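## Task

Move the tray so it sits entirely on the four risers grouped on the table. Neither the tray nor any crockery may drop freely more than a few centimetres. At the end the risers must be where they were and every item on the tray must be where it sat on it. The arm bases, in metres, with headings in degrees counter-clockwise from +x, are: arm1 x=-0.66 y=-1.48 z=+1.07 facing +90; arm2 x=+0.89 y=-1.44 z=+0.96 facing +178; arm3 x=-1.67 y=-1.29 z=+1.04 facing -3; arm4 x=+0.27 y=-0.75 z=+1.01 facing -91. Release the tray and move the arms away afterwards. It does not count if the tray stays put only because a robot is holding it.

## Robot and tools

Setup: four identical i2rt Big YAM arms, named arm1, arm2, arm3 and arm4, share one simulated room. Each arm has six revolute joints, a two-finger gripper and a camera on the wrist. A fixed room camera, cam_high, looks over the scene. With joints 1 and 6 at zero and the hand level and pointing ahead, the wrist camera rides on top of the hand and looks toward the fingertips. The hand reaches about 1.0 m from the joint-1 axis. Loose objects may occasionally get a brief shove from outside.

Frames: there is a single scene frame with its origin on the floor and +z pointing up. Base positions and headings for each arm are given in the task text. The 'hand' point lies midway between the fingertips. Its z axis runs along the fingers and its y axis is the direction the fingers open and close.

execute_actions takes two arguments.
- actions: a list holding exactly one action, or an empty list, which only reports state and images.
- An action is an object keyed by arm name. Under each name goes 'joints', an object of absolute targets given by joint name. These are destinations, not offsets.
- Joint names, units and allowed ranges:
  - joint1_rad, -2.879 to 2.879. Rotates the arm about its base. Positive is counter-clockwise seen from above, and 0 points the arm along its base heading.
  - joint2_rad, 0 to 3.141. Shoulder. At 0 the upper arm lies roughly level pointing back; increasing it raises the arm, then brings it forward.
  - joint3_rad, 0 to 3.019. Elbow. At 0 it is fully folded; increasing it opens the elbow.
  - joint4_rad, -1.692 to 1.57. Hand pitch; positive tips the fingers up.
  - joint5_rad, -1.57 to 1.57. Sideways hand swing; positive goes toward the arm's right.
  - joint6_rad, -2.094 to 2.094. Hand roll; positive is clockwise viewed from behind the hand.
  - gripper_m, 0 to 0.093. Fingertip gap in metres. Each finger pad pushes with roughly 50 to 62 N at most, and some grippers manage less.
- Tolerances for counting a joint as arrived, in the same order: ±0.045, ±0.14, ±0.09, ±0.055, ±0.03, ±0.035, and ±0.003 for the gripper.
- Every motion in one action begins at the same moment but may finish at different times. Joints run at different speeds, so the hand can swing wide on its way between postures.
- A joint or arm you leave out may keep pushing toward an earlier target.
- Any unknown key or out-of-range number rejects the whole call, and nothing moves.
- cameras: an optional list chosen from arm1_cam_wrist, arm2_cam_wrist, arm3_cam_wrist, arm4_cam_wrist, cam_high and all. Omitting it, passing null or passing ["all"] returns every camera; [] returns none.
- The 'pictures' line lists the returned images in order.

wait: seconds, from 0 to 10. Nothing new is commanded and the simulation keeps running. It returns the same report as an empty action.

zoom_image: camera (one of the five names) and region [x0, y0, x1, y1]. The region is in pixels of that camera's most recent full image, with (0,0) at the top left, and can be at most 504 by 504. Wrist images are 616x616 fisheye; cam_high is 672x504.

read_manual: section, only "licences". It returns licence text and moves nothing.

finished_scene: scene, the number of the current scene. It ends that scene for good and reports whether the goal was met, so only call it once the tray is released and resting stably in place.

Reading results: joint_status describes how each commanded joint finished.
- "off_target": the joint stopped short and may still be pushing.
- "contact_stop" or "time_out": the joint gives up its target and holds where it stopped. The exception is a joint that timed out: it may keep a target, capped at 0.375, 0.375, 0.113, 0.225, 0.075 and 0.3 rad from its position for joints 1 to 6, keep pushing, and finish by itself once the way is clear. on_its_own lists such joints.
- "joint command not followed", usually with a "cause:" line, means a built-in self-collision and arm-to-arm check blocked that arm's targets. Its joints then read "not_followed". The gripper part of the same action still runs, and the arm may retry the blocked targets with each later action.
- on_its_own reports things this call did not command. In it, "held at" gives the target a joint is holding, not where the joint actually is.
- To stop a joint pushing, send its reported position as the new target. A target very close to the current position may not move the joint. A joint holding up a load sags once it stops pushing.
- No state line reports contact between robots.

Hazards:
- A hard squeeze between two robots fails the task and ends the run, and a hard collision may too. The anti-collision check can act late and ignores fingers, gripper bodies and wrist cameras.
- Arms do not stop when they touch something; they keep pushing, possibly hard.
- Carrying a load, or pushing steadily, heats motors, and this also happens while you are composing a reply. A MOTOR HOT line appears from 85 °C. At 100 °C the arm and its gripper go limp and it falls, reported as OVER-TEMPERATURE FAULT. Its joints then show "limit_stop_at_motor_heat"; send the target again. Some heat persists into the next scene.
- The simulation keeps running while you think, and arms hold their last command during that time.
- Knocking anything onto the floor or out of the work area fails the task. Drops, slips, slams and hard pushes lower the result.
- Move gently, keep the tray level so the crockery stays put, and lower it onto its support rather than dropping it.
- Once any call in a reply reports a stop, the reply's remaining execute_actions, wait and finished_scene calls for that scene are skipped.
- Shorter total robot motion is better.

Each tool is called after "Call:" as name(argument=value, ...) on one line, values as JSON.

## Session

Call:
execute_actions(actions=[])

Scene clock: 0.00 s.
arm1.joint_positions: joint1_rad=-1.328 joint2_rad=+0.651 joint3_rad=+1.359 joint4_rad=-1.210 joint5_rad=-0.179 joint6_rad=-0.452 gripper_m=+0.094
arm1.joint_status: not commanded
arm1.hand: x=-0.4116 y=-1.3903 z=+1.6151 quat_wxyz=(-0.513, +0.336, -0.789, -0.025) (m; scene frame)
arm2.joint_positions: joint1_rad=-0.098 joint2_rad=+0.512 joint3_rad=+1.446 joint4_rad=-1.423 joint5_rad=+0.119 joint6_rad=+0.486 gripper_m=+0.094
arm2.joint_status: not commanded
arm2.hand: x=+0.7318 y=-1.3949 z=+1.5277 quat_wxyz=(+0.042, +0.804, -0.292, -0.516) (m; scene frame)
arm3.joint_positions: joint1_rad=+0.734 joint2_rad=+0.475 joint3_rad=+1.383 joint4_rad=-1.188 joint5_rad=+0.237 joint6_rad=-0.067 gripper_m=+0.095
arm3.joint_status: not commanded
arm3.hand: x=-1.5038 y=-1.2000 z=+1.6344 quat_wxyz=(-0.596, +0.226, -0.765, -0.088) (m; scene frame)
arm4.joint_positions: joint1_rad=+0.485 joint2_rad=+0.585 joint3_rad=+1.418 joint4_rad=-1.186 joint5_rad=+0.192 joint6_rad=-0.397 gripper_m=+0.094
arm4.joint_status: not commanded
arm4.hand: x=+0.3495 y=-0.9643 z=+1.6063 quat_wxyz=(-0.359, -0.333, -0.747, +0.449) (m; scene frame)
pictures: arm1_cam_wrist, arm2_cam_wrist, arm3_cam_wrist, arm4_cam_wrist, cam_high
Images, in order (width x height): arm1_cam_wrist 616x616, arm2_cam_wrist 616x616, arm3_cam_wrist 616x616, arm4_cam_wrist 616x616, cam_high 672x504.

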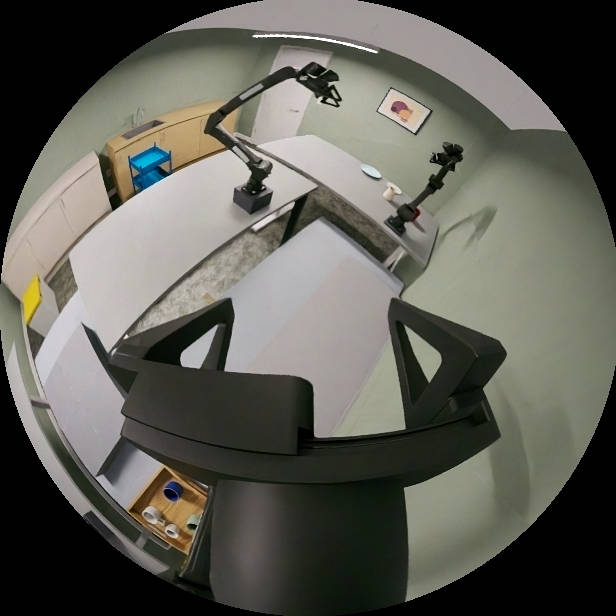

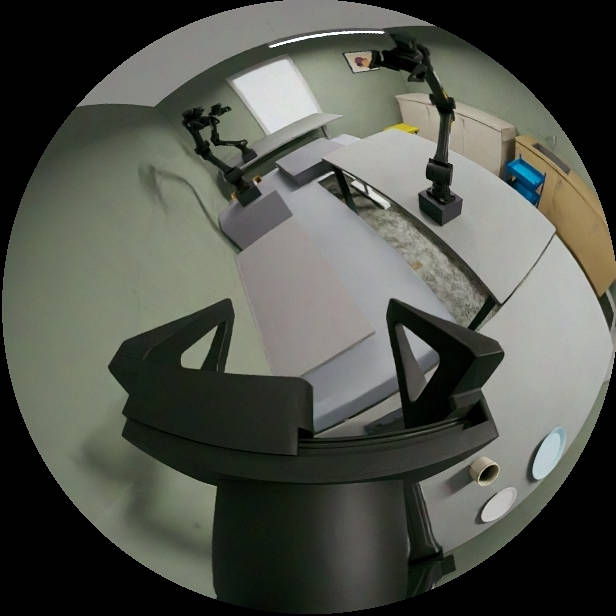

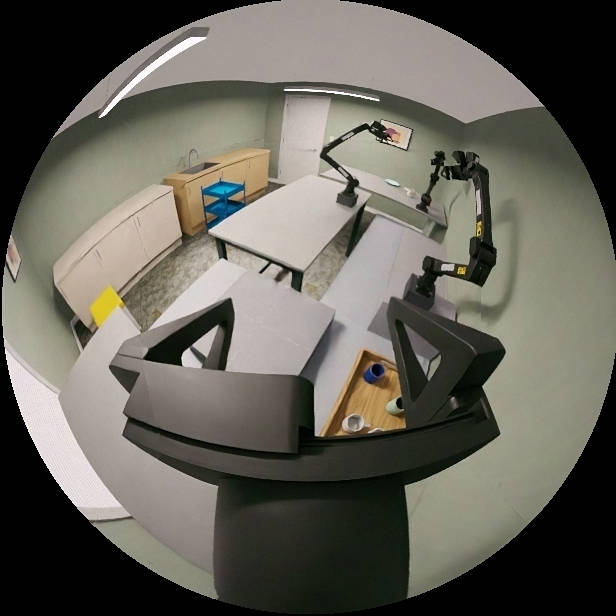

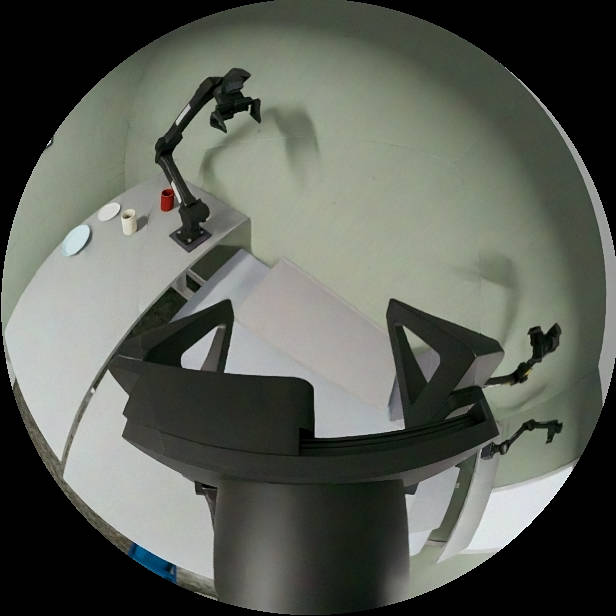

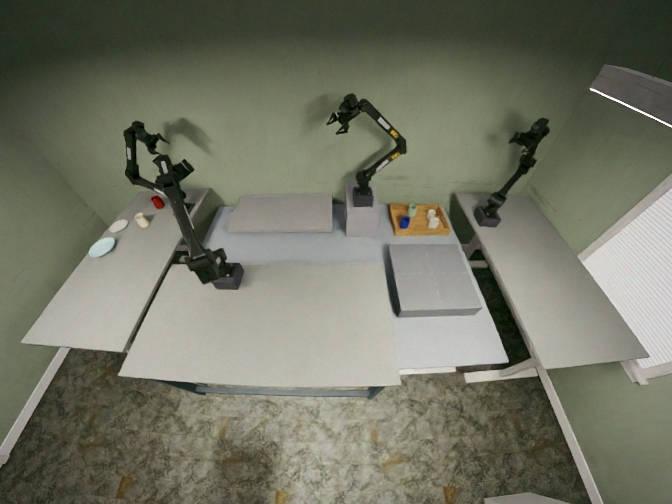

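Call:
execute_actions(actions=[{"arm1":{"joints":{"joint1_rad":1.2,"joint2_rad":0.9,"joint3_rad":0.9,"joint4_rad":-0.94,"joint5_rad":0,"joint6_rad":0}},"arm3":{"joints":{"joint1_rad":0.05,"joint2_rad":0.6,"joint3_rad":0.6,"joint4_rad":-0.94,"joint5_rad":0,"joint6_rad":0}}}], cameras=["arm1_cam_wrist","arm3_cam_wrist","cam_high"])

Scene clock: 5.93 s.
arm1.joint_positions: joint1_rad=+1.192 joint2_rad=+0.906 joint3_rad=+0.891 joint4_rad=-0.955 joint5_rad=+0.000 joint6_rad=-0.013 gripper_m=+0.094
arm1.joint_status: all done
arm1.hand: x=-0.9979 y=-1.3508 z=+1.3303 quat_wxyz=(-0.058, +0.940, -0.171, -0.289) (m; scene frame)
arm2.joint_positions: joint1_rad=-0.098 joint2_rad=+0.512 joint3_rad=+1.446 joint4_rad=-1.423 joint5_rad=+0.119 joint6_rad=+0.486 gripper_m=+0.094
arm2.joint_status: not commanded
arm2.hand: x=+0.7318 y=-1.3949 z=+1.5277 quat_wxyz=(+0.042, +0.804, -0.292, -0.516) (m; scene frame)
arm3.joint_positions: joint1_rad=+0.056 joint2_rad=+0.612 joint3_rad=+0.595 joint4_rad=-0.954 joint5_rad=+0.002 joint6_rad=-0.010 gripper_m=+0.095
arm3.joint_status: all done
arm3.hand: x=-1.4009 y=-1.2867 z=+1.2307 quat_wxyz=(-0.295, +0.008, -0.956, +0.006) (m; scene frame)
arm4.joint_positions: joint1_rad=+0.485 joint2_rad=+0.585 joint3_rad=+1.418 joint4_rad=-1.186 joint5_rad=+0.192 joint6_rad=-0.397 gripper_m=+0.094
arm4.joint_status: not commanded
arm4.hand: x=+0.3495 y=-0.9643 z=+1.6063 quat_wxyz=(-0.359, -0.333, -0.747, +0.449) (m; scene frame)
pictures: arm1_cam_wrist, arm3_cam_wrist, cam_high
Images, in order (width x height): arm1_cam_wrist 616x616, arm3_cam_wrist 616x616, cam_high 672x504.

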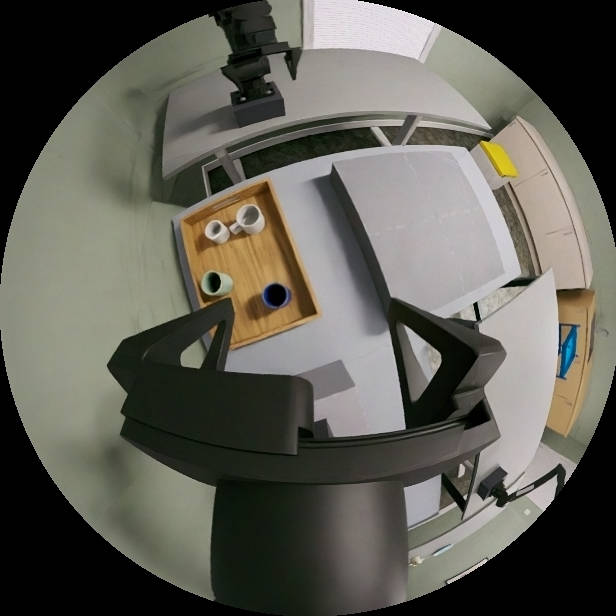

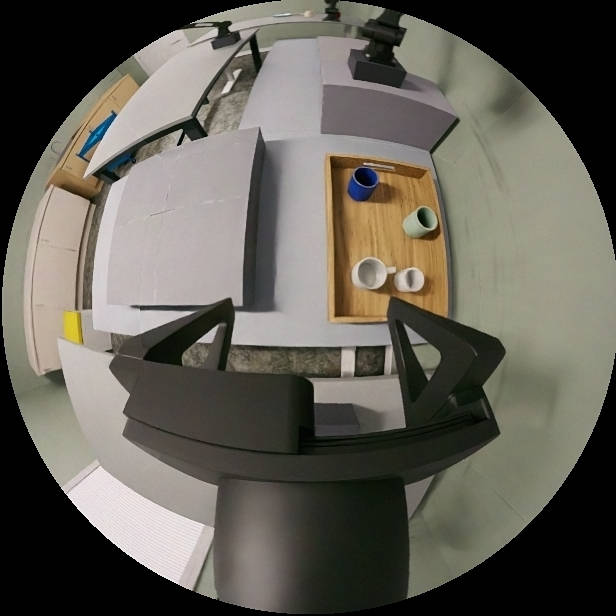

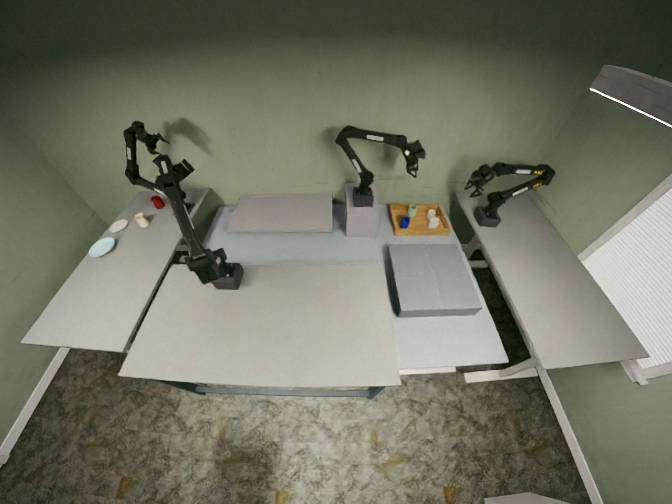

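Call:
execute_actions(actions=[{"arm1":{"joints":{"joint1_rad":1.96,"joint2_rad":1.75,"joint3_rad":0.655,"joint4_rad":-0.3,"joint6_rad":1.97,"gripper_m":0.05}},"arm3":{"joints":{"joint1_rad":-0.41,"joint2_rad":1.6,"joint3_rad":0.495,"joint4_rad":-0.25,"joint6_rad":-2.05,"gripper_m":0.05}}}], cameras=[])

Call:
execute_actions(actions=[{"arm1":{"joints":{"joint2_rad":2.085,"joint4_rad":-0.12}},"arm3":{"joints":{"joint2_rad":1.947,"joint4_rad":-0.1}}}], cameras=["arm1_cam_wrist","arm3_cam_wrist","cam_high"])

Scene clock: 20.10 s.
arm1.joint_positions: joint1_rad=+1.955 joint2_rad=+1.741 joint3_rad=+0.656 joint4_rad=-0.316 joint5_rad=+0.000 joint6_rad=+1.956 gripper_m=+0.050
arm1.joint_status: all done
arm1.hand: x=-1.0048 y=-1.6237 z=+0.9800 quat_wxyz=(+0.076, +0.706, -0.704, -0.033) (m; scene frame)
arm2.joint_positions: joint1_rad=-0.098 joint2_rad=+0.512 joint3_rad=+1.446 joint4_rad=-1.423 joint5_rad=+0.119 joint6_rad=+0.486 gripper_m=+0.094
arm2.joint_status: not commanded
arm2.hand: x=+0.7318 y=-1.3949 z=+1.5277 quat_wxyz=(+0.042, +0.804, -0.292, -0.516) (m; scene frame)
arm3.joint_positions: joint1_rad=-0.406 joint2_rad=+1.592 joint3_rad=+0.493 joint4_rad=-0.262 joint5_rad=+0.000 joint6_rad=-2.039 gripper_m=+0.050
arm3.joint_status: all done
arm3.hand: x=-1.3841 y=-1.4323 z=+0.9645 quat_wxyz=(-0.029, +0.707, -0.699, +0.101) (m; scene frame)
arm4.joint_positions: joint1_rad=+0.485 joint2_rad=+0.585 joint3_rad=+1.418 joint4_rad=-1.186 joint5_rad=+0.192 joint6_rad=-0.397 gripper_m=+0.094
arm4.joint_status: not commanded
arm4.hand: x=+0.3495 y=-0.9643 z=+1.6063 quat_wxyz=(-0.359, -0.333, -0.747, +0.449) (m; scene frame)
pictures: none
No camera images: the call's "cameras" was empty. Leave "cameras" out to get every camera's image.

Scene clock: 21.20 s.
arm1.joint_positions: joint1_rad=+1.955 joint2_rad=+2.087 joint3_rad=+0.652 joint4_rad=-0.135 joint5_rad=+0.000 joint6_rad=+1.958 gripper_m=+0.050
arm1.joint_status: all done
arm1.hand: x=-0.9556 y=-1.6035 z=+0.8703 quat_wxyz=(-0.001, +0.708, -0.706, +0.000) (m; scene frame)
arm2.joint_positions: joint1_rad=-0.098 joint2_rad=+0.512 joint3_rad=+1.446 joint4_rad=-1.423 joint5_rad=+0.119 joint6_rad=+0.486 gripper_m=+0.094
arm2.joint_status: not commanded
arm2.hand: x=+0.7318 y=-1.3949 z=+1.5277 quat_wxyz=(+0.042, +0.804, -0.292, -0.516) (m; scene frame)
arm3.joint_positions: joint1_rad=-0.406 joint2_rad=+1.941 joint3_rad=+0.493 joint4_rad=-0.110 joint5_rad=+0.000 joint6_rad=-2.040 gripper_m=+0.050
arm3.joint_status: all done
arm3.hand: x=-1.4297 y=-1.4107 z=+0.8713 quat_wxyz=(+0.002, +0.711, -0.703, +0.008) (m; scene frame)
arm4.joint_positions: joint1_rad=+0.485 joint2_rad=+0.585 joint3_rad=+1.418 joint4_rad=-1.186 joint5_rad=+0.192 joint6_rad=-0.397 gripper_m=+0.094
arm4.joint_status: not commanded
arm4.hand: x=+0.3495 y=-0.9643 z=+1.6063 quat_wxyz=(-0.359, -0.333, -0.747, +0.449) (m; scene frame)
pictures: arm1_cam_wrist, arm3_cam_wrist, cam_high
Images, in order (width x height): arm1_cam_wrist 616x616, arm3_cam_wrist 616x616, cam_high 672x504.

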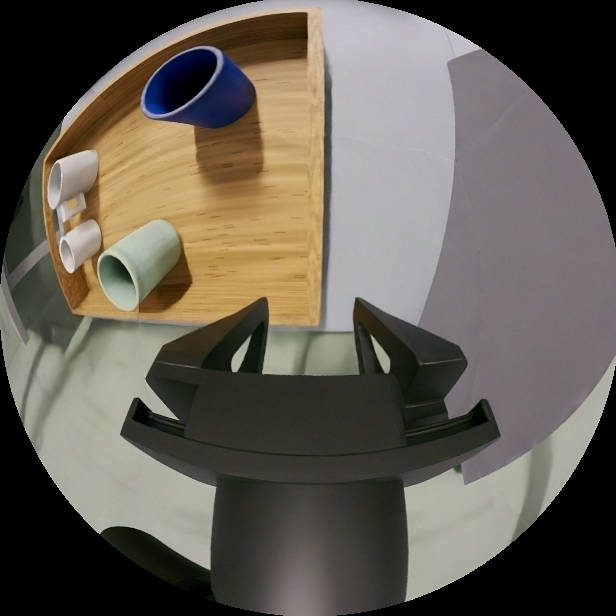

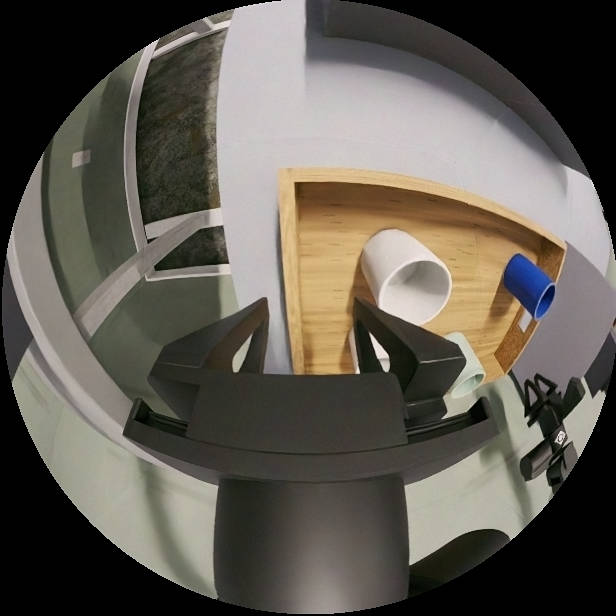

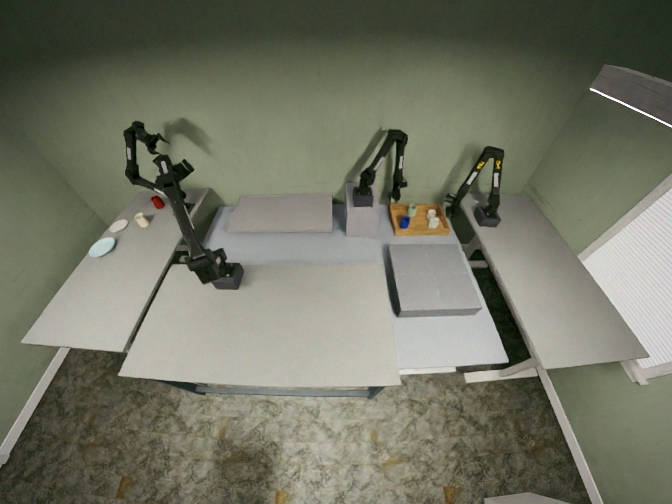

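Call:
execute_actions(actions=[{"arm1":{"joints":{"joint2_rad":2.245,"joint3_rad":0.69,"joint4_rad":0.008}},"arm3":{"joints":{"joint1_rad":-0.425,"joint2_rad":2.14,"joint4_rad":0.08}}}], cameras=["arm1_cam_wrist","arm3_cam_wrist"])

Scene clock: 26.17 s.
arm1.joint_positions: joint1_rad=+1.955 joint2_rad=+2.240 joint3_rad=+0.688 joint4_rad=-0.006 joint5_rad=+0.000 joint6_rad=+1.958 gripper_m=+0.050
arm1.joint_status: all done
arm1.hand: x=-0.9562 y=-1.6037 z=+0.8257 quat_wxyz=(+0.004, +0.708, -0.706, -0.002) (m; scene frame)
arm2.joint_positions: joint1_rad=-0.098 joint2_rad=+0.512 joint3_rad=+1.446 joint4_rad=-1.423 joint5_rad=+0.119 joint6_rad=+0.486 gripper_m=+0.094
arm2.joint_status: not commanded
arm2.hand: x=+0.7318 y=-1.3949 z=+1.5277 quat_wxyz=(+0.042, +0.804, -0.292, -0.516) (m; scene frame)
arm3.joint_positions: joint1_rad=-0.416 joint2_rad=+2.136 joint3_rad=+0.493 joint4_rad=+0.070 joint5_rad=+0.000 joint6_rad=-2.040 gripper_m=+0.050
arm3.joint_status: all done
arm3.hand: x=-1.4472 y=-1.4052 z=+0.8243 quat_wxyz=(+0.004, +0.708, -0.707, +0.001) (m; scene frame)
arm4.joint_positions: joint1_rad=+0.485 joint2_rad=+0.585 joint3_rad=+1.418 joint4_rad=-1.186 joint5_rad=+0.192 joint6_rad=-0.397 gripper_m=+0.094
arm4.joint_status: not commanded
arm4.hand: x=+0.3495 y=-0.9643 z=+1.6063 quat_wxyz=(-0.359, -0.333, -0.747, +0.449) (m; scene frame)
pictures: arm1_cam_wrist, arm3_cam_wrist
Images, in order (width x height): arm1_cam_wrist 616x616, arm3_cam_wrist 616x616.

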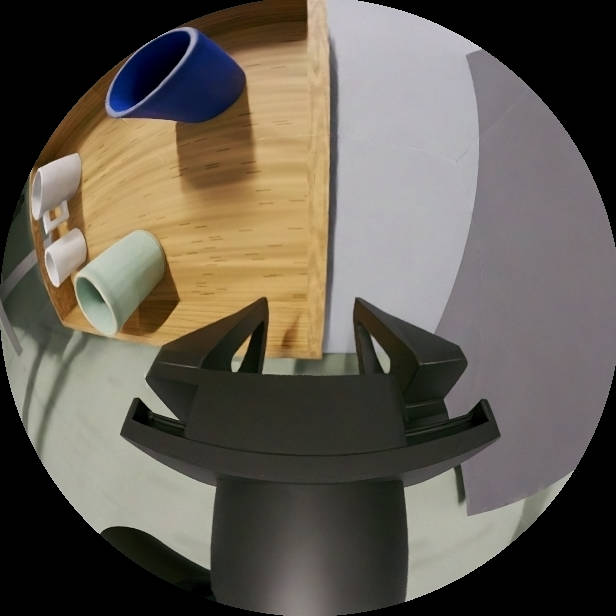

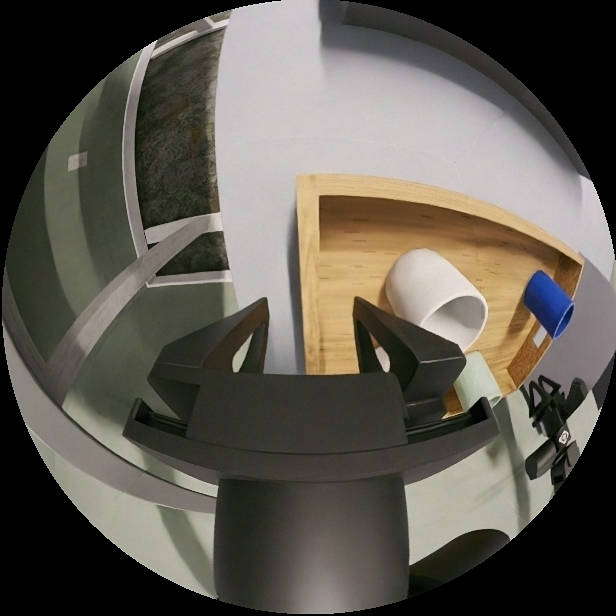

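Call:
execute_actions(actions=[{"arm1":{"joints":{"joint2_rad":2.425,"joint3_rad":0.755,"joint4_rad":0.11}},"arm3":{"joints":{"joint2_rad":2.35,"joint3_rad":0.57,"joint4_rad":0.222}}}], cameras=[])

Call:
execute_actions(actions=[{"arm1":{"joints":{"gripper_m":0}},"arm3":{"joints":{"gripper_m":0}}}], cameras=["arm1_cam_wrist","arm3_cam_wrist"])

Scene clock: 29.07 s.
arm1.joint_positions: joint1_rad=+1.955 joint2_rad=+2.373 joint3_rad=+0.780 joint4_rad=+0.121 joint5_rad=+0.006 joint6_rad=+1.958 gripper_m=+0.050
arm1.joint_status: all done
arm1.hand: x=-0.9898 y=-1.6163 z=+0.7862 quat_wxyz=(+0.042, +0.707, -0.706, -0.021) (m; scene frame)
arm2.joint_positions: joint1_rad=-0.098 joint2_rad=+0.512 joint3_rad=+1.446 joint4_rad=-1.423 joint5_rad=+0.119 joint6_rad=+0.486 gripper_m=+0.094
arm2.joint_status: not commanded
arm2.hand: x=+0.7318 y=-1.3949 z=+1.5277 quat_wxyz=(+0.042, +0.804, -0.292, -0.516) (m; scene frame)
arm3.joint_positions: joint1_rad=-0.416 joint2_rad=+2.306 joint3_rad=+0.593 joint4_rad=+0.239 joint5_rad=-0.008 joint6_rad=-2.041 gripper_m=+0.050
arm3.joint_status: all done
arm3.hand: x=-1.4089 y=-1.4234 z=+0.7804 quat_wxyz=(-0.015, +0.707, -0.705, +0.047) (m; scene frame)
arm4.joint_positions: joint1_rad=+0.485 joint2_rad=+0.585 joint3_rad=+1.418 joint4_rad=-1.186 joint5_rad=+0.192 joint6_rad=-0.397 gripper_m=+0.094
arm4.joint_status: not commanded
arm4.hand: x=+0.3495 y=-0.9643 z=+1.6063 quat_wxyz=(-0.359, -0.333, -0.747, +0.449) (m; scene frame)
pictures: none
No camera images: the call's "cameras" was empty. Leave "cameras" out to get every camera's image.

Scene clock: 29.67 s.
arm1.joint_positions: joint1_rad=+1.955 joint2_rad=+2.401 joint3_rad=+0.762 joint4_rad=+0.121 joint5_rad=+0.004 joint6_rad=+1.959 gripper_m=+0.000
arm1.joint_status: all done
arm1.hand: x=-0.9686 y=-1.6080 z=+0.7774 quat_wxyz=(+0.022, +0.707, -0.707, -0.012) (m; scene frame)
arm2.joint_positions: joint1_rad=-0.098 joint2_rad=+0.512 joint3_rad=+1.446 joint4_rad=-1.423 joint5_rad=+0.119 joint6_rad=+0.486 gripper_m=+0.094
arm2.joint_status: not commanded
arm2.hand: x=+0.7318 y=-1.3949 z=+1.5277 quat_wxyz=(+0.042, +0.804, -0.292, -0.516) (m; scene frame)
arm3.joint_positions: joint1_rad=-0.416 joint2_rad=+2.336 joint3_rad=+0.577 joint4_rad=+0.229 joint5_rad=-0.002 joint6_rad=-2.042 gripper_m=+0.001
arm3.joint_status: all done
arm3.hand: x=-1.4311 y=-1.4135 z=+0.7729 quat_wxyz=(-0.003, +0.708, -0.706, +0.021) (m; scene frame)
arm4.joint_positions: joint1_rad=+0.485 joint2_rad=+0.585 joint3_rad=+1.418 joint4_rad=-1.186 joint5_rad=+0.192 joint6_rad=-0.397 gripper_m=+0.094
arm4.joint_status: not commanded
arm4.hand: x=+0.3495 y=-0.9643 z=+1.6063 quat_wxyz=(-0.359, -0.333, -0.747, +0.449) (m; scene frame)
pictures: arm1_cam_wrist, arm3_cam_wrist
Images, in order (width x height): arm1_cam_wrist 616x616, arm3_cam_wrist 616x616.

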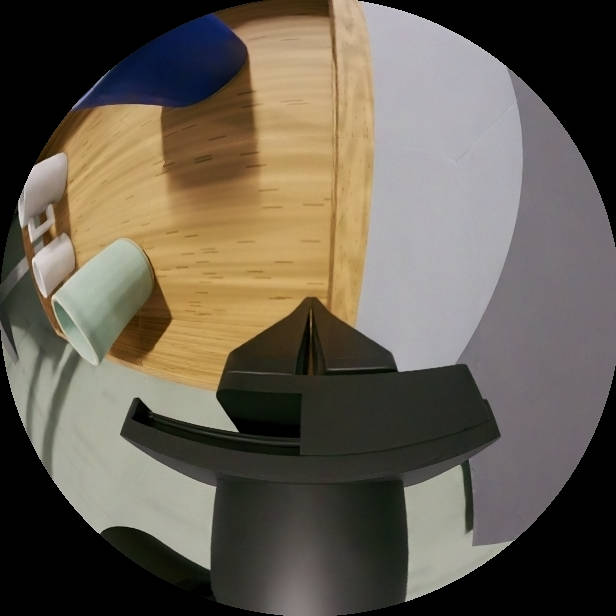

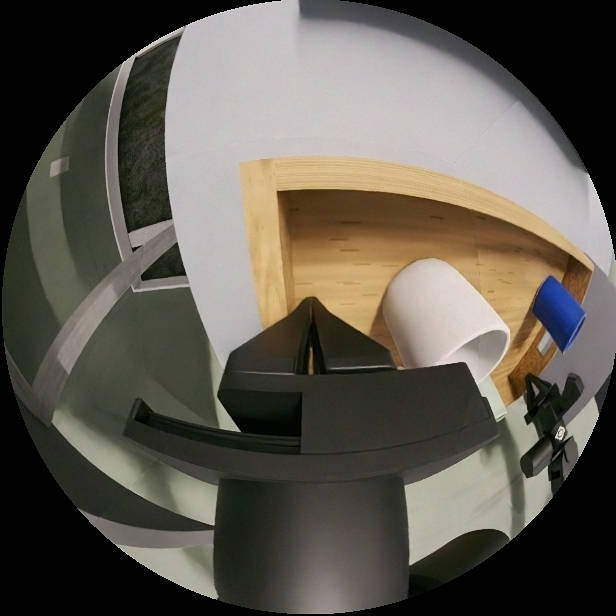

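Call:
execute_actions(actions=[{"arm1":{"joints":{"joint2_rad":2.3,"joint4_rad":0.06}},"arm3":{"joints":{"joint2_rad":2.24,"joint4_rad":0.17}}}], cameras=[])

Call:
execute_actions(actions=[{"arm1":{"joints":{"joint2_rad":2.2,"joint3_rad":0.72,"joint4_rad":-0.02}},"arm3":{"joints":{"joint2_rad":2.13,"joint3_rad":0.535,"joint4_rad":0.07}}}], cameras=[])

Call:
execute_actions(actions=[{"arm1":{"joints":{"joint3_rad":0.66,"joint4_rad":-0.04,"gripper_m":0.065}},"arm3":{"joints":{"joint3_rad":0.49,"gripper_m":0.065}}}], cameras=["arm1_cam_wrist","arm3_cam_wrist"])

Scene clock: 34.57 s.
arm1.joint_positions: joint1_rad=+1.955 joint2_rad=+2.294 joint3_rad=+0.755 joint4_rad=+0.072 joint5_rad=+0.004 joint6_rad=+1.959 gripper_m=+0.000
arm1.joint_status: all done
arm1.hand: x=-0.9941 y=-1.6185 z=+0.8112 quat_wxyz=(+0.046, +0.706, -0.706, -0.022) (m; scene frame)
arm2.joint_positions: joint1_rad=-0.098 joint2_rad=+0.512 joint3_rad=+1.446 joint4_rad=-1.423 joint5_rad=+0.119 joint6_rad=+0.486 gripper_m=+0.094
arm2.joint_status: not commanded
arm2.hand: x=+0.7318 y=-1.3949 z=+1.5277 quat_wxyz=(+0.042, +0.804, -0.292, -0.516) (m; scene frame)
arm3.joint_positions: joint1_rad=-0.416 joint2_rad=+2.250 joint3_rad=+0.575 joint4_rad=+0.178 joint5_rad=-0.002 joint6_rad=-2.043 gripper_m=+0.001
arm3.joint_status: all done
arm3.hand: x=-1.4143 y=-1.4218 z=+0.7946 quat_wxyz=(-0.008, +0.708, -0.705, +0.036) (m; scene frame)
arm4.joint_positions: joint1_rad=+0.485 joint2_rad=+0.585 joint3_rad=+1.418 joint4_rad=-1.186 joint5_rad=+0.192 joint6_rad=-0.397 gripper_m=+0.094
arm4.joint_status: not commanded
arm4.hand: x=+0.3495 y=-0.9643 z=+1.6063 quat_wxyz=(-0.359, -0.333, -0.747, +0.449) (m; scene frame)
pictures: none
No camera images: the call's "cameras" was empty. Leave "cameras" out to get every camera's image.

Scene clock: 35.47 s.
arm1.joint_positions: joint1_rad=+1.955 joint2_rad=+2.198 joint3_rad=+0.717 joint4_rad=-0.007 joint5_rad=+0.004 joint6_rad=+1.959 gripper_m=+0.000
arm1.joint_status: all done
arm1.hand: x=-0.9871 y=-1.6156 z=+0.8398 quat_wxyz=(+0.036, +0.707, -0.706, -0.018) (m; scene frame)
arm2.joint_positions: joint1_rad=-0.098 joint2_rad=+0.512 joint3_rad=+1.446 joint4_rad=-1.423 joint5_rad=+0.119 joint6_rad=+0.486 gripper_m=+0.094
arm2.joint_status: not commanded
arm2.hand: x=+0.7318 y=-1.3949 z=+1.5277 quat_wxyz=(+0.042, +0.804, -0.292, -0.516) (m; scene frame)
arm3.joint_positions: joint1_rad=-0.416 joint2_rad=+2.140 joint3_rad=+0.534 joint4_rad=+0.079 joint5_rad=-0.002 joint6_rad=-2.043 gripper_m=+0.001
arm3.joint_status: all done
arm3.hand: x=-1.4232 y=-1.4170 z=+0.8228 quat_wxyz=(-0.004, +0.708, -0.705, +0.023) (m; scene frame)
arm4.joint_positions: joint1_rad=+0.485 joint2_rad=+0.585 joint3_rad=+1.418 joint4_rad=-1.186 joint5_rad=+0.192 joint6_rad=-0.397 gripper_m=+0.094
arm4.joint_status: not commanded
arm4.hand: x=+0.3495 y=-0.9643 z=+1.6063 quat_wxyz=(-0.359, -0.333, -0.747, +0.449) (m; scene frame)
pictures: none
No camera images: the call's "cameras" was empty. Leave "cameras" out to get every camera's image.

Scene clock: 36.20 s.
arm1.joint_positions: joint1_rad=+1.955 joint2_rad=+2.198 joint3_rad=+0.657 joint4_rad=-0.031 joint5_rad=+0.004 joint6_rad=+1.959 gripper_m=+0.065
arm1.joint_status: all done
arm1.hand: x=-0.9468 y=-1.5991 z=+0.8378 quat_wxyz=(-0.003, +0.707, -0.707, -0.001) (m; scene frame)
arm2.joint_positions: joint1_rad=-0.098 joint2_rad=+0.512 joint3_rad=+1.446 joint4_rad=-1.423 joint5_rad=+0.119 joint6_rad=+0.486 gripper_m=+0.094
arm2.joint_status: not commanded
arm2.hand: x=+0.7318 y=-1.3949 z=+1.5277 quat_wxyz=(+0.042, +0.804, -0.292, -0.516) (m; scene frame)
arm3.joint_positions: joint1_rad=-0.416 joint2_rad=+2.140 joint3_rad=+0.490 joint4_rad=+0.075 joint5_rad=-0.002 joint6_rad=-2.043 gripper_m=+0.065
arm3.joint_status: all done
arm3.hand: x=-1.4491 y=-1.4039 z=+0.8235 quat_wxyz=(+0.004, +0.708, -0.706, +0.000) (m; scene frame)
arm4.joint_positions: joint1_rad=+0.485 joint2_rad=+0.585 joint3_rad=+1.418 joint4_rad=-1.186 joint5_rad=+0.192 joint6_rad=-0.397 gripper_m=+0.094
arm4.joint_status: not commanded
arm4.hand: x=+0.3495 y=-0.9643 z=+1.6063 quat_wxyz=(-0.359, -0.333, -0.747, +0.449) (m; scene frame)
pictures: arm1_cam_wrist, arm3_cam_wrist
Images, in order (width x height): arm1_cam_wrist 616x616, arm3_cam_wrist 616x616.

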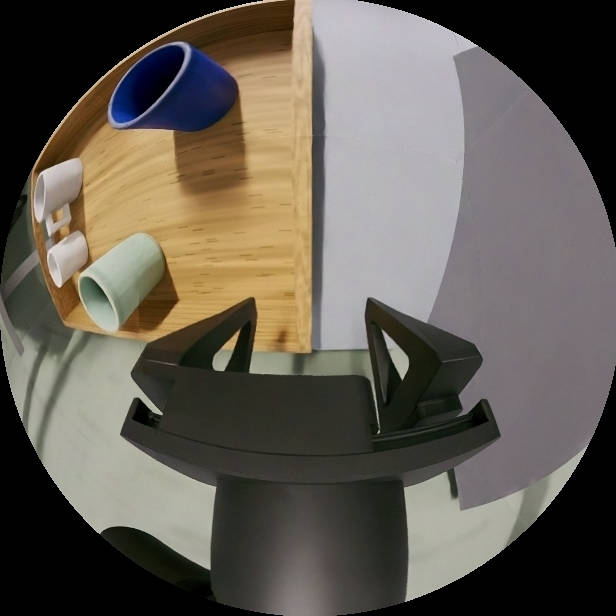

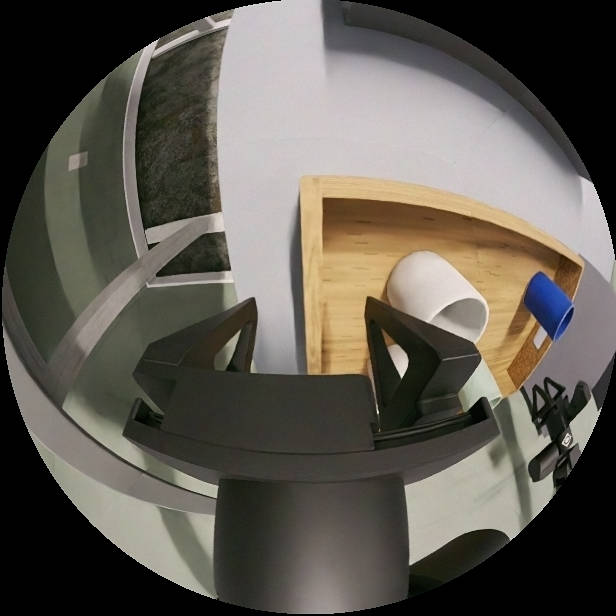

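Nothing was displaced. Descending again in smaller steps.

Call:
execute_actions(actions=[{"arm1":{"joints":{"joint2_rad":2.315,"joint3_rad":0.705,"joint4_rad":0.045}},"arm3":{"joints":{"joint2_rad":2.225,"joint3_rad":0.52,"joint4_rad":0.135}}}], cameras=[])

Call:
execute_actions(actions=[{"arm1":{"joints":{"joint2_rad":2.375,"joint3_rad":0.73,"joint4_rad":0.08}},"arm3":{"joints":{"joint2_rad":2.29,"joint3_rad":0.545,"joint4_rad":0.18}}}], cameras=[])

Call:
execute_actions(actions=[{"arm1":{"joints":{"joint2_rad":2.435,"joint3_rad":0.757,"joint4_rad":0.112}},"arm3":{"joints":{"joint2_rad":2.355,"joint3_rad":0.573,"joint4_rad":0.222}}}], cameras=["arm1_cam_wrist","arm3_cam_wrist"])

Scene clock: 41.23 s.
arm1.joint_positions: joint1_rad=+1.955 joint2_rad=+2.304 joint3_rad=+0.705 joint4_rad=+0.033 joint5_rad=+0.004 joint6_rad=+1.959 gripper_m=+0.065
arm1.joint_status: all done
arm1.hand: x=-0.9523 y=-1.6013 z=+0.8069 quat_wxyz=(+0.000, +0.707, -0.707, -0.003) (m; scene frame)
arm2.joint_positions: joint1_rad=-0.098 joint2_rad=+0.512 joint3_rad=+1.446 joint4_rad=-1.423 joint5_rad=+0.119 joint6_rad=+0.486 gripper_m=+0.094
arm2.joint_status: not commanded
arm2.hand: x=+0.7318 y=-1.3949 z=+1.5277 quat_wxyz=(+0.042, +0.804, -0.292, -0.516) (m; scene frame)
arm3.joint_positions: joint1_rad=-0.416 joint2_rad=+2.215 joint3_rad=+0.522 joint4_rad=+0.127 joint5_rad=-0.002 joint6_rad=-2.043 gripper_m=+0.065
arm3.joint_status: all done
arm3.hand: x=-1.4433 y=-1.4070 z=+0.8049 quat_wxyz=(+0.002, +0.708, -0.706, +0.004) (m; scene frame)
arm4.joint_positions: joint1_rad=+0.485 joint2_rad=+0.585 joint3_rad=+1.418 joint4_rad=-1.186 joint5_rad=+0.192 joint6_rad=-0.397 gripper_m=+0.094
arm4.joint_status: not commanded
arm4.hand: x=+0.3495 y=-0.9643 z=+1.6063 quat_wxyz=(-0.359, -0.333, -0.747, +0.449) (m; scene frame)
pictures: none
No camera images: the call's "cameras" was empty. Leave "cameras" out to get every camera's image.

Scene clock: 41.97 s.
arm1.joint_positions: joint1_rad=+1.955 joint2_rad=+2.358 joint3_rad=+0.730 joint4_rad=+0.068 joint5_rad=+0.004 joint6_rad=+1.959 gripper_m=+0.065
arm1.joint_status: all done
arm1.hand: x=-0.9549 y=-1.6024 z=+0.7905 quat_wxyz=(+0.003, +0.707, -0.707, -0.004) (m; scene frame)
arm2.joint_positions: joint1_rad=-0.098 joint2_rad=+0.512 joint3_rad=+1.446 joint4_rad=-1.423 joint5_rad=+0.119 joint6_rad=+0.486 gripper_m=+0.094
arm2.joint_status: not commanded
arm2.hand: x=+0.7318 y=-1.3949 z=+1.5277 quat_wxyz=(+0.042, +0.804, -0.292, -0.516) (m; scene frame)
arm3.joint_positions: joint1_rad=-0.416 joint2_rad=+2.279 joint3_rad=+0.545 joint4_rad=+0.171 joint5_rad=-0.002 joint6_rad=-2.043 gripper_m=+0.065
arm3.joint_status: all done
arm3.hand: x=-1.4421 y=-1.4078 z=+0.7886 quat_wxyz=(+0.002, +0.708, -0.706, +0.005) (m; scene frame)
arm4.joint_positions: joint1_rad=+0.485 joint2_rad=+0.585 joint3_rad=+1.418 joint4_rad=-1.186 joint5_rad=+0.192 joint6_rad=-0.397 gripper_m=+0.094
arm4.joint_status: not commanded
arm4.hand: x=+0.3495 y=-0.9643 z=+1.6063 quat_wxyz=(-0.359, -0.333, -0.747, +0.449) (m; scene frame)
pictures: none
No camera images: the call's "cameras" was empty. Leave "cameras" out to get every camera's image.

Scene clock: 42.70 s.
arm1.joint_positions: joint1_rad=+1.955 joint2_rad=+2.419 joint3_rad=+0.758 joint4_rad=+0.100 joint5_rad=+0.004 joint6_rad=+1.959 gripper_m=+0.065
arm1.joint_status: all done
arm1.hand: x=-0.9544 y=-1.6022 z=+0.7718 quat_wxyz=(+0.002, +0.707, -0.707, -0.003) (m; scene frame)
arm2.joint_positions: joint1_rad=-0.098 joint2_rad=+0.512 joint3_rad=+1.446 joint4_rad=-1.423 joint5_rad=+0.119 joint6_rad=+0.486 gripper_m=+0.094
arm2.joint_status: not commanded
arm2.hand: x=+0.7318 y=-1.3949 z=+1.5277 quat_wxyz=(+0.042, +0.804, -0.292, -0.516) (m; scene frame)
arm3.joint_positions: joint1_rad=-0.416 joint2_rad=+2.343 joint3_rad=+0.574 joint4_rad=+0.213 joint5_rad=-0.002 joint6_rad=-2.043 gripper_m=+0.065
arm3.joint_status: all done
arm3.hand: x=-1.4391 y=-1.4095 z=+0.7714 quat_wxyz=(+0.001, +0.708, -0.706, +0.009) (m; scene frame)
arm4.joint_positions: joint1_rad=+0.485 joint2_rad=+0.585 joint3_rad=+1.418 joint4_rad=-1.186 joint5_rad=+0.192 joint6_rad=-0.397 gripper_m=+0.094
arm4.joint_status: not commanded
arm4.hand: x=+0.3495 y=-0.9643 z=+1.6063 quat_wxyz=(-0.359, -0.333, -0.747, +0.449) (m; scene frame)
pictures: arm1_cam_wrist, arm3_cam_wrist
Images, in order (width x height): arm1_cam_wrist 616x616, arm3_cam_wrist 616x616.

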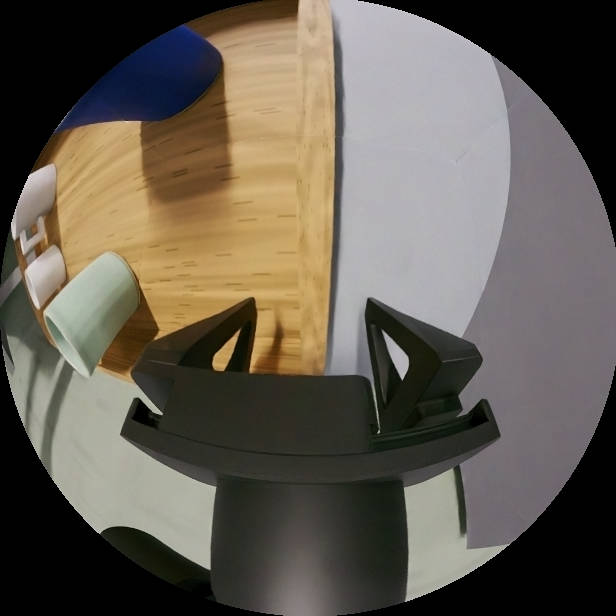

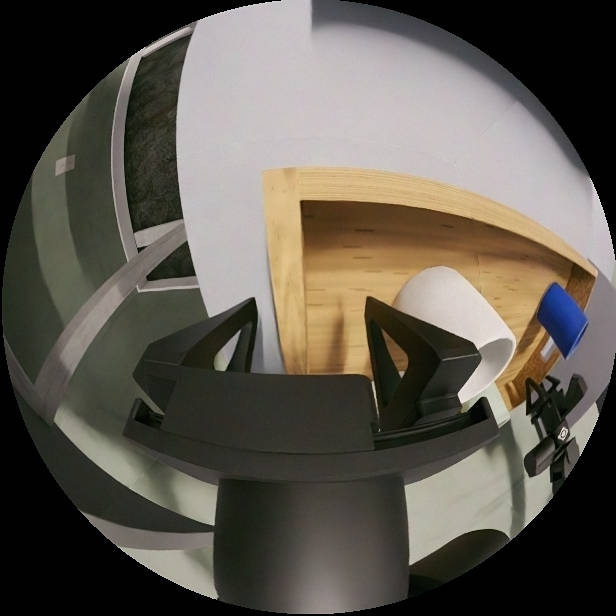

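Call:
execute_actions(actions=[{"arm1":{"joints":{"gripper_m":0}},"arm3":{"joints":{"gripper_m":0,"joint3_rad":0.556}}}], cameras=[])

Call:
execute_actions(actions=[{"arm1":{"joints":{"joint2_rad":2.265,"joint3_rad":0.72,"joint4_rad":0.035}},"arm3":{"joints":{"joint2_rad":2.185,"joint3_rad":0.53,"joint4_rad":0.138}}}], cameras=["arm1_cam_wrist","arm3_cam_wrist"])

Scene clock: 47.83 s.
arm1.joint_positions: joint1_rad=+1.955 joint2_rad=+2.420 joint3_rad=+0.756 joint4_rad=+0.101 joint5_rad=+0.000 joint6_rad=+1.959 gripper_m=+0.011
arm1.joint_status: gripper_m off_target (ended at +0.011, target +0.000)
arm1.hand: x=-0.9528 y=-1.6022 z=+0.7715 quat_wxyz=(+0.002, +0.707, -0.707, -0.001) (m; scene frame)
arm2.joint_positions: joint1_rad=-0.098 joint2_rad=+0.512 joint3_rad=+1.446 joint4_rad=-1.423 joint5_rad=+0.119 joint6_rad=+0.486 gripper_m=+0.094
arm2.joint_status: not commanded
arm2.hand: x=+0.7318 y=-1.3949 z=+1.5277 quat_wxyz=(+0.042, +0.804, -0.292, -0.516) (m; scene frame)
arm3.joint_positions: joint1_rad=-0.417 joint2_rad=+2.347 joint3_rad=+0.562 joint4_rad=+0.213 joint5_rad=+0.004 joint6_rad=-2.052 gripper_m=+0.012
arm3.joint_status: gripper_m off_target (ended at +0.012, target +0.000); the others done
arm3.hand: x=-1.4476 y=-1.4067 z=+0.7714 quat_wxyz=(+0.006, +0.711, -0.703, +0.002) (m; scene frame)
arm4.joint_positions: joint1_rad=+0.485 joint2_rad=+0.585 joint3_rad=+1.418 joint4_rad=-1.186 joint5_rad=+0.192 joint6_rad=-0.397 gripper_m=+0.094
arm4.joint_status: not commanded
arm4.hand: x=+0.3495 y=-0.9643 z=+1.6063 quat_wxyz=(-0.359, -0.333, -0.747, +0.449) (m; scene frame)
pictures: none
No camera images: the call's "cameras" was empty. Leave "cameras" out to get every camera's image.

Scene clock: 48.73 s.
arm1.joint_positions: joint1_rad=+1.955 joint2_rad=+2.331 joint3_rad=+0.718 joint4_rad=+0.040 joint5_rad=-0.003 joint6_rad=+1.959 gripper_m=+0.011
arm1.joint_status: all done
arm1.hand: x=-0.9509 y=-1.6020 z=+0.7988 quat_wxyz=(-0.002, +0.707, -0.707, +0.002) (m; scene frame)
arm2.joint_positions: joint1_rad=-0.098 joint2_rad=+0.512 joint3_rad=+1.446 joint4_rad=-1.423 joint5_rad=+0.119 joint6_rad=+0.486 gripper_m=+0.094
arm2.joint_status: not commanded
arm2.hand: x=+0.7318 y=-1.3949 z=+1.5277 quat_wxyz=(+0.042, +0.804, -0.292, -0.516) (m; scene frame)
arm3.joint_positions: joint1_rad=-0.417 joint2_rad=+2.247 joint3_rad=+0.535 joint4_rad=+0.139 joint5_rad=+0.001 joint6_rad=-2.058 gripper_m=+0.012
arm3.joint_status: all done
arm3.hand: x=-1.4442 y=-1.4076 z=+0.7967 quat_wxyz=(+0.005, +0.713, -0.701, +0.001) (m; scene frame)
arm4.joint_positions: joint1_rad=+0.485 joint2_rad=+0.585 joint3_rad=+1.418 joint4_rad=-1.186 joint5_rad=+0.192 joint6_rad=-0.397 gripper_m=+0.094
arm4.joint_status: not commanded
arm4.hand: x=+0.3495 y=-0.9643 z=+1.6063 quat_wxyz=(-0.359, -0.333, -0.747, +0.449) (m; scene frame)
pictures: arm1_cam_wrist, arm3_cam_wrist
Images, in order (width x height): arm1_cam_wrist 616x616, arm3_cam_wrist 616x616.

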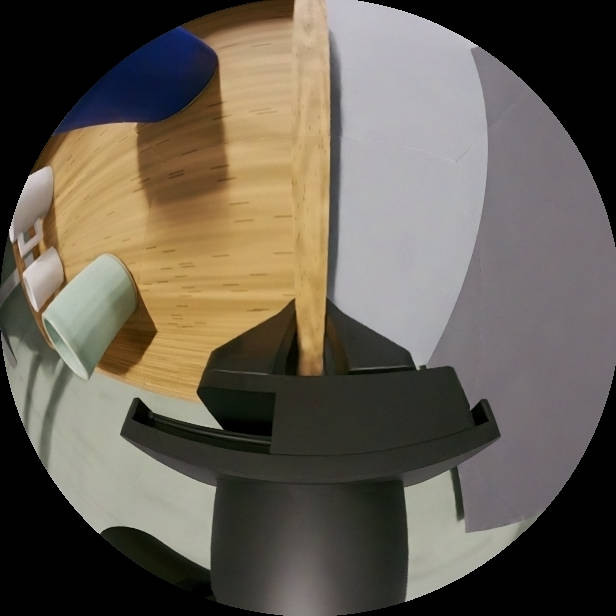

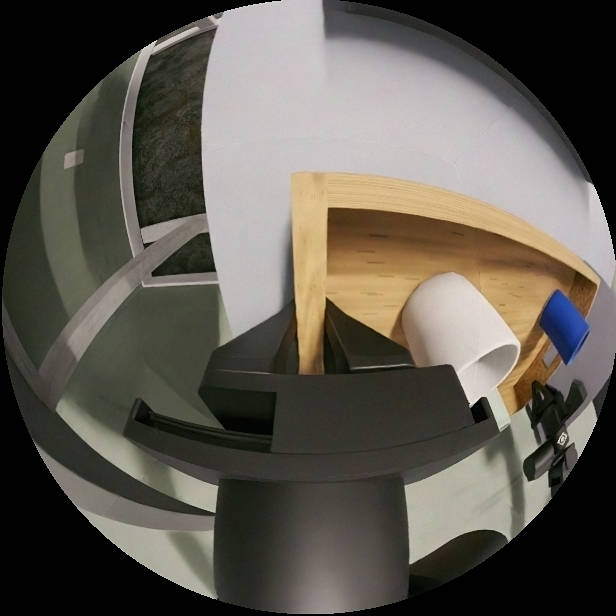

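Call:
execute_actions(actions=[{"arm1":{"joints":{"joint2_rad":2.145,"joint3_rad":0.68,"joint4_rad":-0.04}},"arm3":{"joints":{"joint2_rad":2.035,"joint3_rad":0.492,"joint4_rad":0.037}}}], cameras=[])

Call:
execute_actions(actions=[{"arm1":{"joints":{"joint2_rad":1.99,"joint3_rad":0.64,"joint4_rad":-0.16}},"arm3":{"joints":{"joint2_rad":1.84,"joint3_rad":0.46,"joint4_rad":-0.124}}}], cameras=[])

Call:
execute_actions(actions=[{"arm1":{"joints":{"joint2_rad":1.81,"joint3_rad":0.616,"joint4_rad":-0.312}},"arm3":{"joints":{"joint2_rad":1.622,"joint3_rad":0.452,"joint4_rad":-0.332}}}], cameras=["arm1_cam_wrist","arm3_cam_wrist"])

Scene clock: 55.07 s.
arm1.joint_positions: joint1_rad=+1.955 joint2_rad=+2.205 joint3_rad=+0.674 joint4_rad=-0.036 joint5_rad=-0.003 joint6_rad=+1.960 gripper_m=+0.011
arm1.joint_status: all done
arm1.hand: x=-0.9530 y=-1.6029 z=+0.8360 quat_wxyz=(+0.001, +0.707, -0.707, +0.001) (m; scene frame)
arm2.joint_positions: joint1_rad=-0.098 joint2_rad=+0.512 joint3_rad=+1.446 joint4_rad=-1.423 joint5_rad=+0.119 joint6_rad=+0.486 gripper_m=+0.094
arm2.joint_status: not commanded
arm2.hand: x=+0.7318 y=-1.3949 z=+1.5277 quat_wxyz=(+0.042, +0.804, -0.292, -0.516) (m; scene frame)
arm3.joint_positions: joint1_rad=-0.417 joint2_rad=+2.090 joint3_rad=+0.487 joint4_rad=+0.035 joint5_rad=+0.003 joint6_rad=-2.057 gripper_m=+0.012
arm3.joint_status: all done
arm3.hand: x=-1.4450 y=-1.4072 z=+0.8352 quat_wxyz=(+0.005, +0.713, -0.701, +0.003) (m; scene frame)
arm4.joint_positions: joint1_rad=+0.485 joint2_rad=+0.585 joint3_rad=+1.418 joint4_rad=-1.186 joint5_rad=+0.192 joint6_rad=-0.397 gripper_m=+0.094
arm4.joint_status: not commanded
arm4.hand: x=+0.3495 y=-0.9643 z=+1.6063 quat_wxyz=(-0.359, -0.333, -0.747, +0.449) (m; scene frame)
pictures: none
No camera images: the call's "cameras" was empty. Leave "cameras" out to get every camera's image.

Scene clock: 56.00 s.
arm1.joint_positions: joint1_rad=+1.955 joint2_rad=+2.044 joint3_rad=+0.632 joint4_rad=-0.153 joint5_rad=-0.002 joint6_rad=+1.960 gripper_m=+0.011
arm1.joint_status: all done
arm1.hand: x=-0.9530 y=-1.6027 z=+0.8818 quat_wxyz=(+0.002, +0.707, -0.707, +0.000) (m; scene frame)
arm2.joint_positions: joint1_rad=-0.098 joint2_rad=+0.512 joint3_rad=+1.446 joint4_rad=-1.423 joint5_rad=+0.119 joint6_rad=+0.486 gripper_m=+0.094
arm2.joint_status: not commanded
arm2.hand: x=+0.7318 y=-1.3949 z=+1.5277 quat_wxyz=(+0.042, +0.804, -0.292, -0.516) (m; scene frame)
arm3.joint_positions: joint1_rad=-0.417 joint2_rad=+1.891 joint3_rad=+0.452 joint4_rad=-0.123 joint5_rad=+0.002 joint6_rad=-2.056 gripper_m=+0.012
arm3.joint_status: all done
arm3.hand: x=-1.4441 y=-1.4071 z=+0.8814 quat_wxyz=(+0.004, +0.713, -0.701, +0.006) (m; scene frame)
arm4.joint_positions: joint1_rad=+0.485 joint2_rad=+0.585 joint3_rad=+1.418 joint4_rad=-1.186 joint5_rad=+0.192 joint6_rad=-0.397 gripper_m=+0.094
arm4.joint_status: not commanded
arm4.hand: x=+0.3495 y=-0.9643 z=+1.6063 quat_wxyz=(-0.359, -0.333, -0.747, +0.449) (m; scene frame)
pictures: none
No camera images: the call's "cameras" was empty. Leave "cameras" out to get every camera's image.

Scene clock: 56.93 s.
arm1.joint_positions: joint1_rad=+1.955 joint2_rad=+1.861 joint3_rad=+0.606 joint4_rad=-0.303 joint5_rad=-0.002 joint6_rad=+1.960 gripper_m=+0.011
arm1.joint_status: all done
arm1.hand: x=-0.9530 y=-1.6028 z=+0.9330 quat_wxyz=(+0.004, +0.707, -0.707, -0.001) (m; scene frame)
arm2.joint_positions: joint1_rad=-0.098 joint2_rad=+0.512 joint3_rad=+1.446 joint4_rad=-1.423 joint5_rad=+0.119 joint6_rad=+0.486 gripper_m=+0.094
arm2.joint_status: not commanded
arm2.hand: x=+0.7318 y=-1.3949 z=+1.5277 quat_wxyz=(+0.042, +0.804, -0.292, -0.516) (m; scene frame)
arm3.joint_positions: joint1_rad=-0.417 joint2_rad=+1.670 joint3_rad=+0.442 joint4_rad=-0.326 joint5_rad=+0.003 joint6_rad=-2.056 gripper_m=+0.012
arm3.joint_status: all done
arm3.hand: x=-1.4423 y=-1.4076 z=+0.9324 quat_wxyz=(+0.003, +0.713, -0.701, +0.011) (m; scene frame)
arm4.joint_positions: joint1_rad=+0.485 joint2_rad=+0.585 joint3_rad=+1.418 joint4_rad=-1.186 joint5_rad=+0.192 joint6_rad=-0.397 gripper_m=+0.094
arm4.joint_status: not commanded
arm4.hand: x=+0.3495 y=-0.9643 z=+1.6063 quat_wxyz=(-0.359, -0.333, -0.747, +0.449) (m; scene frame)
pictures: arm1_cam_wrist, arm3_cam_wrist
Images, in order (width x height): arm1_cam_wrist 616x616, arm3_cam_wrist 616x616.

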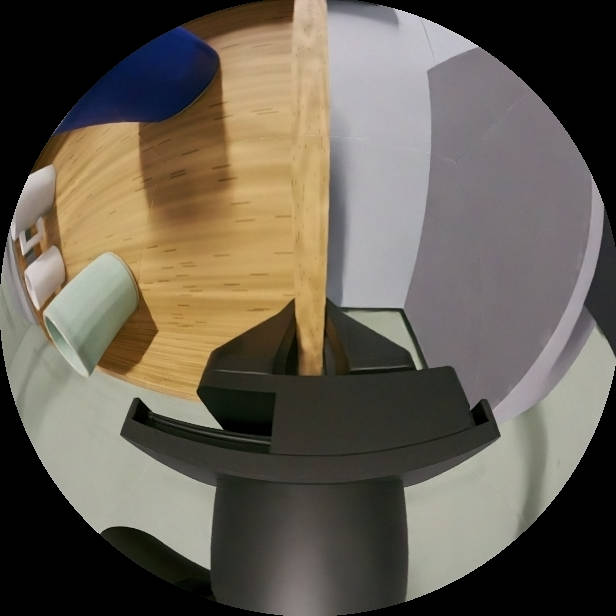

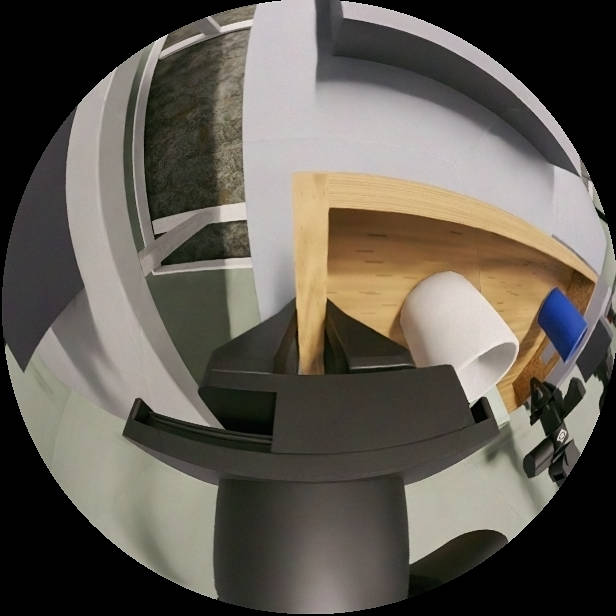

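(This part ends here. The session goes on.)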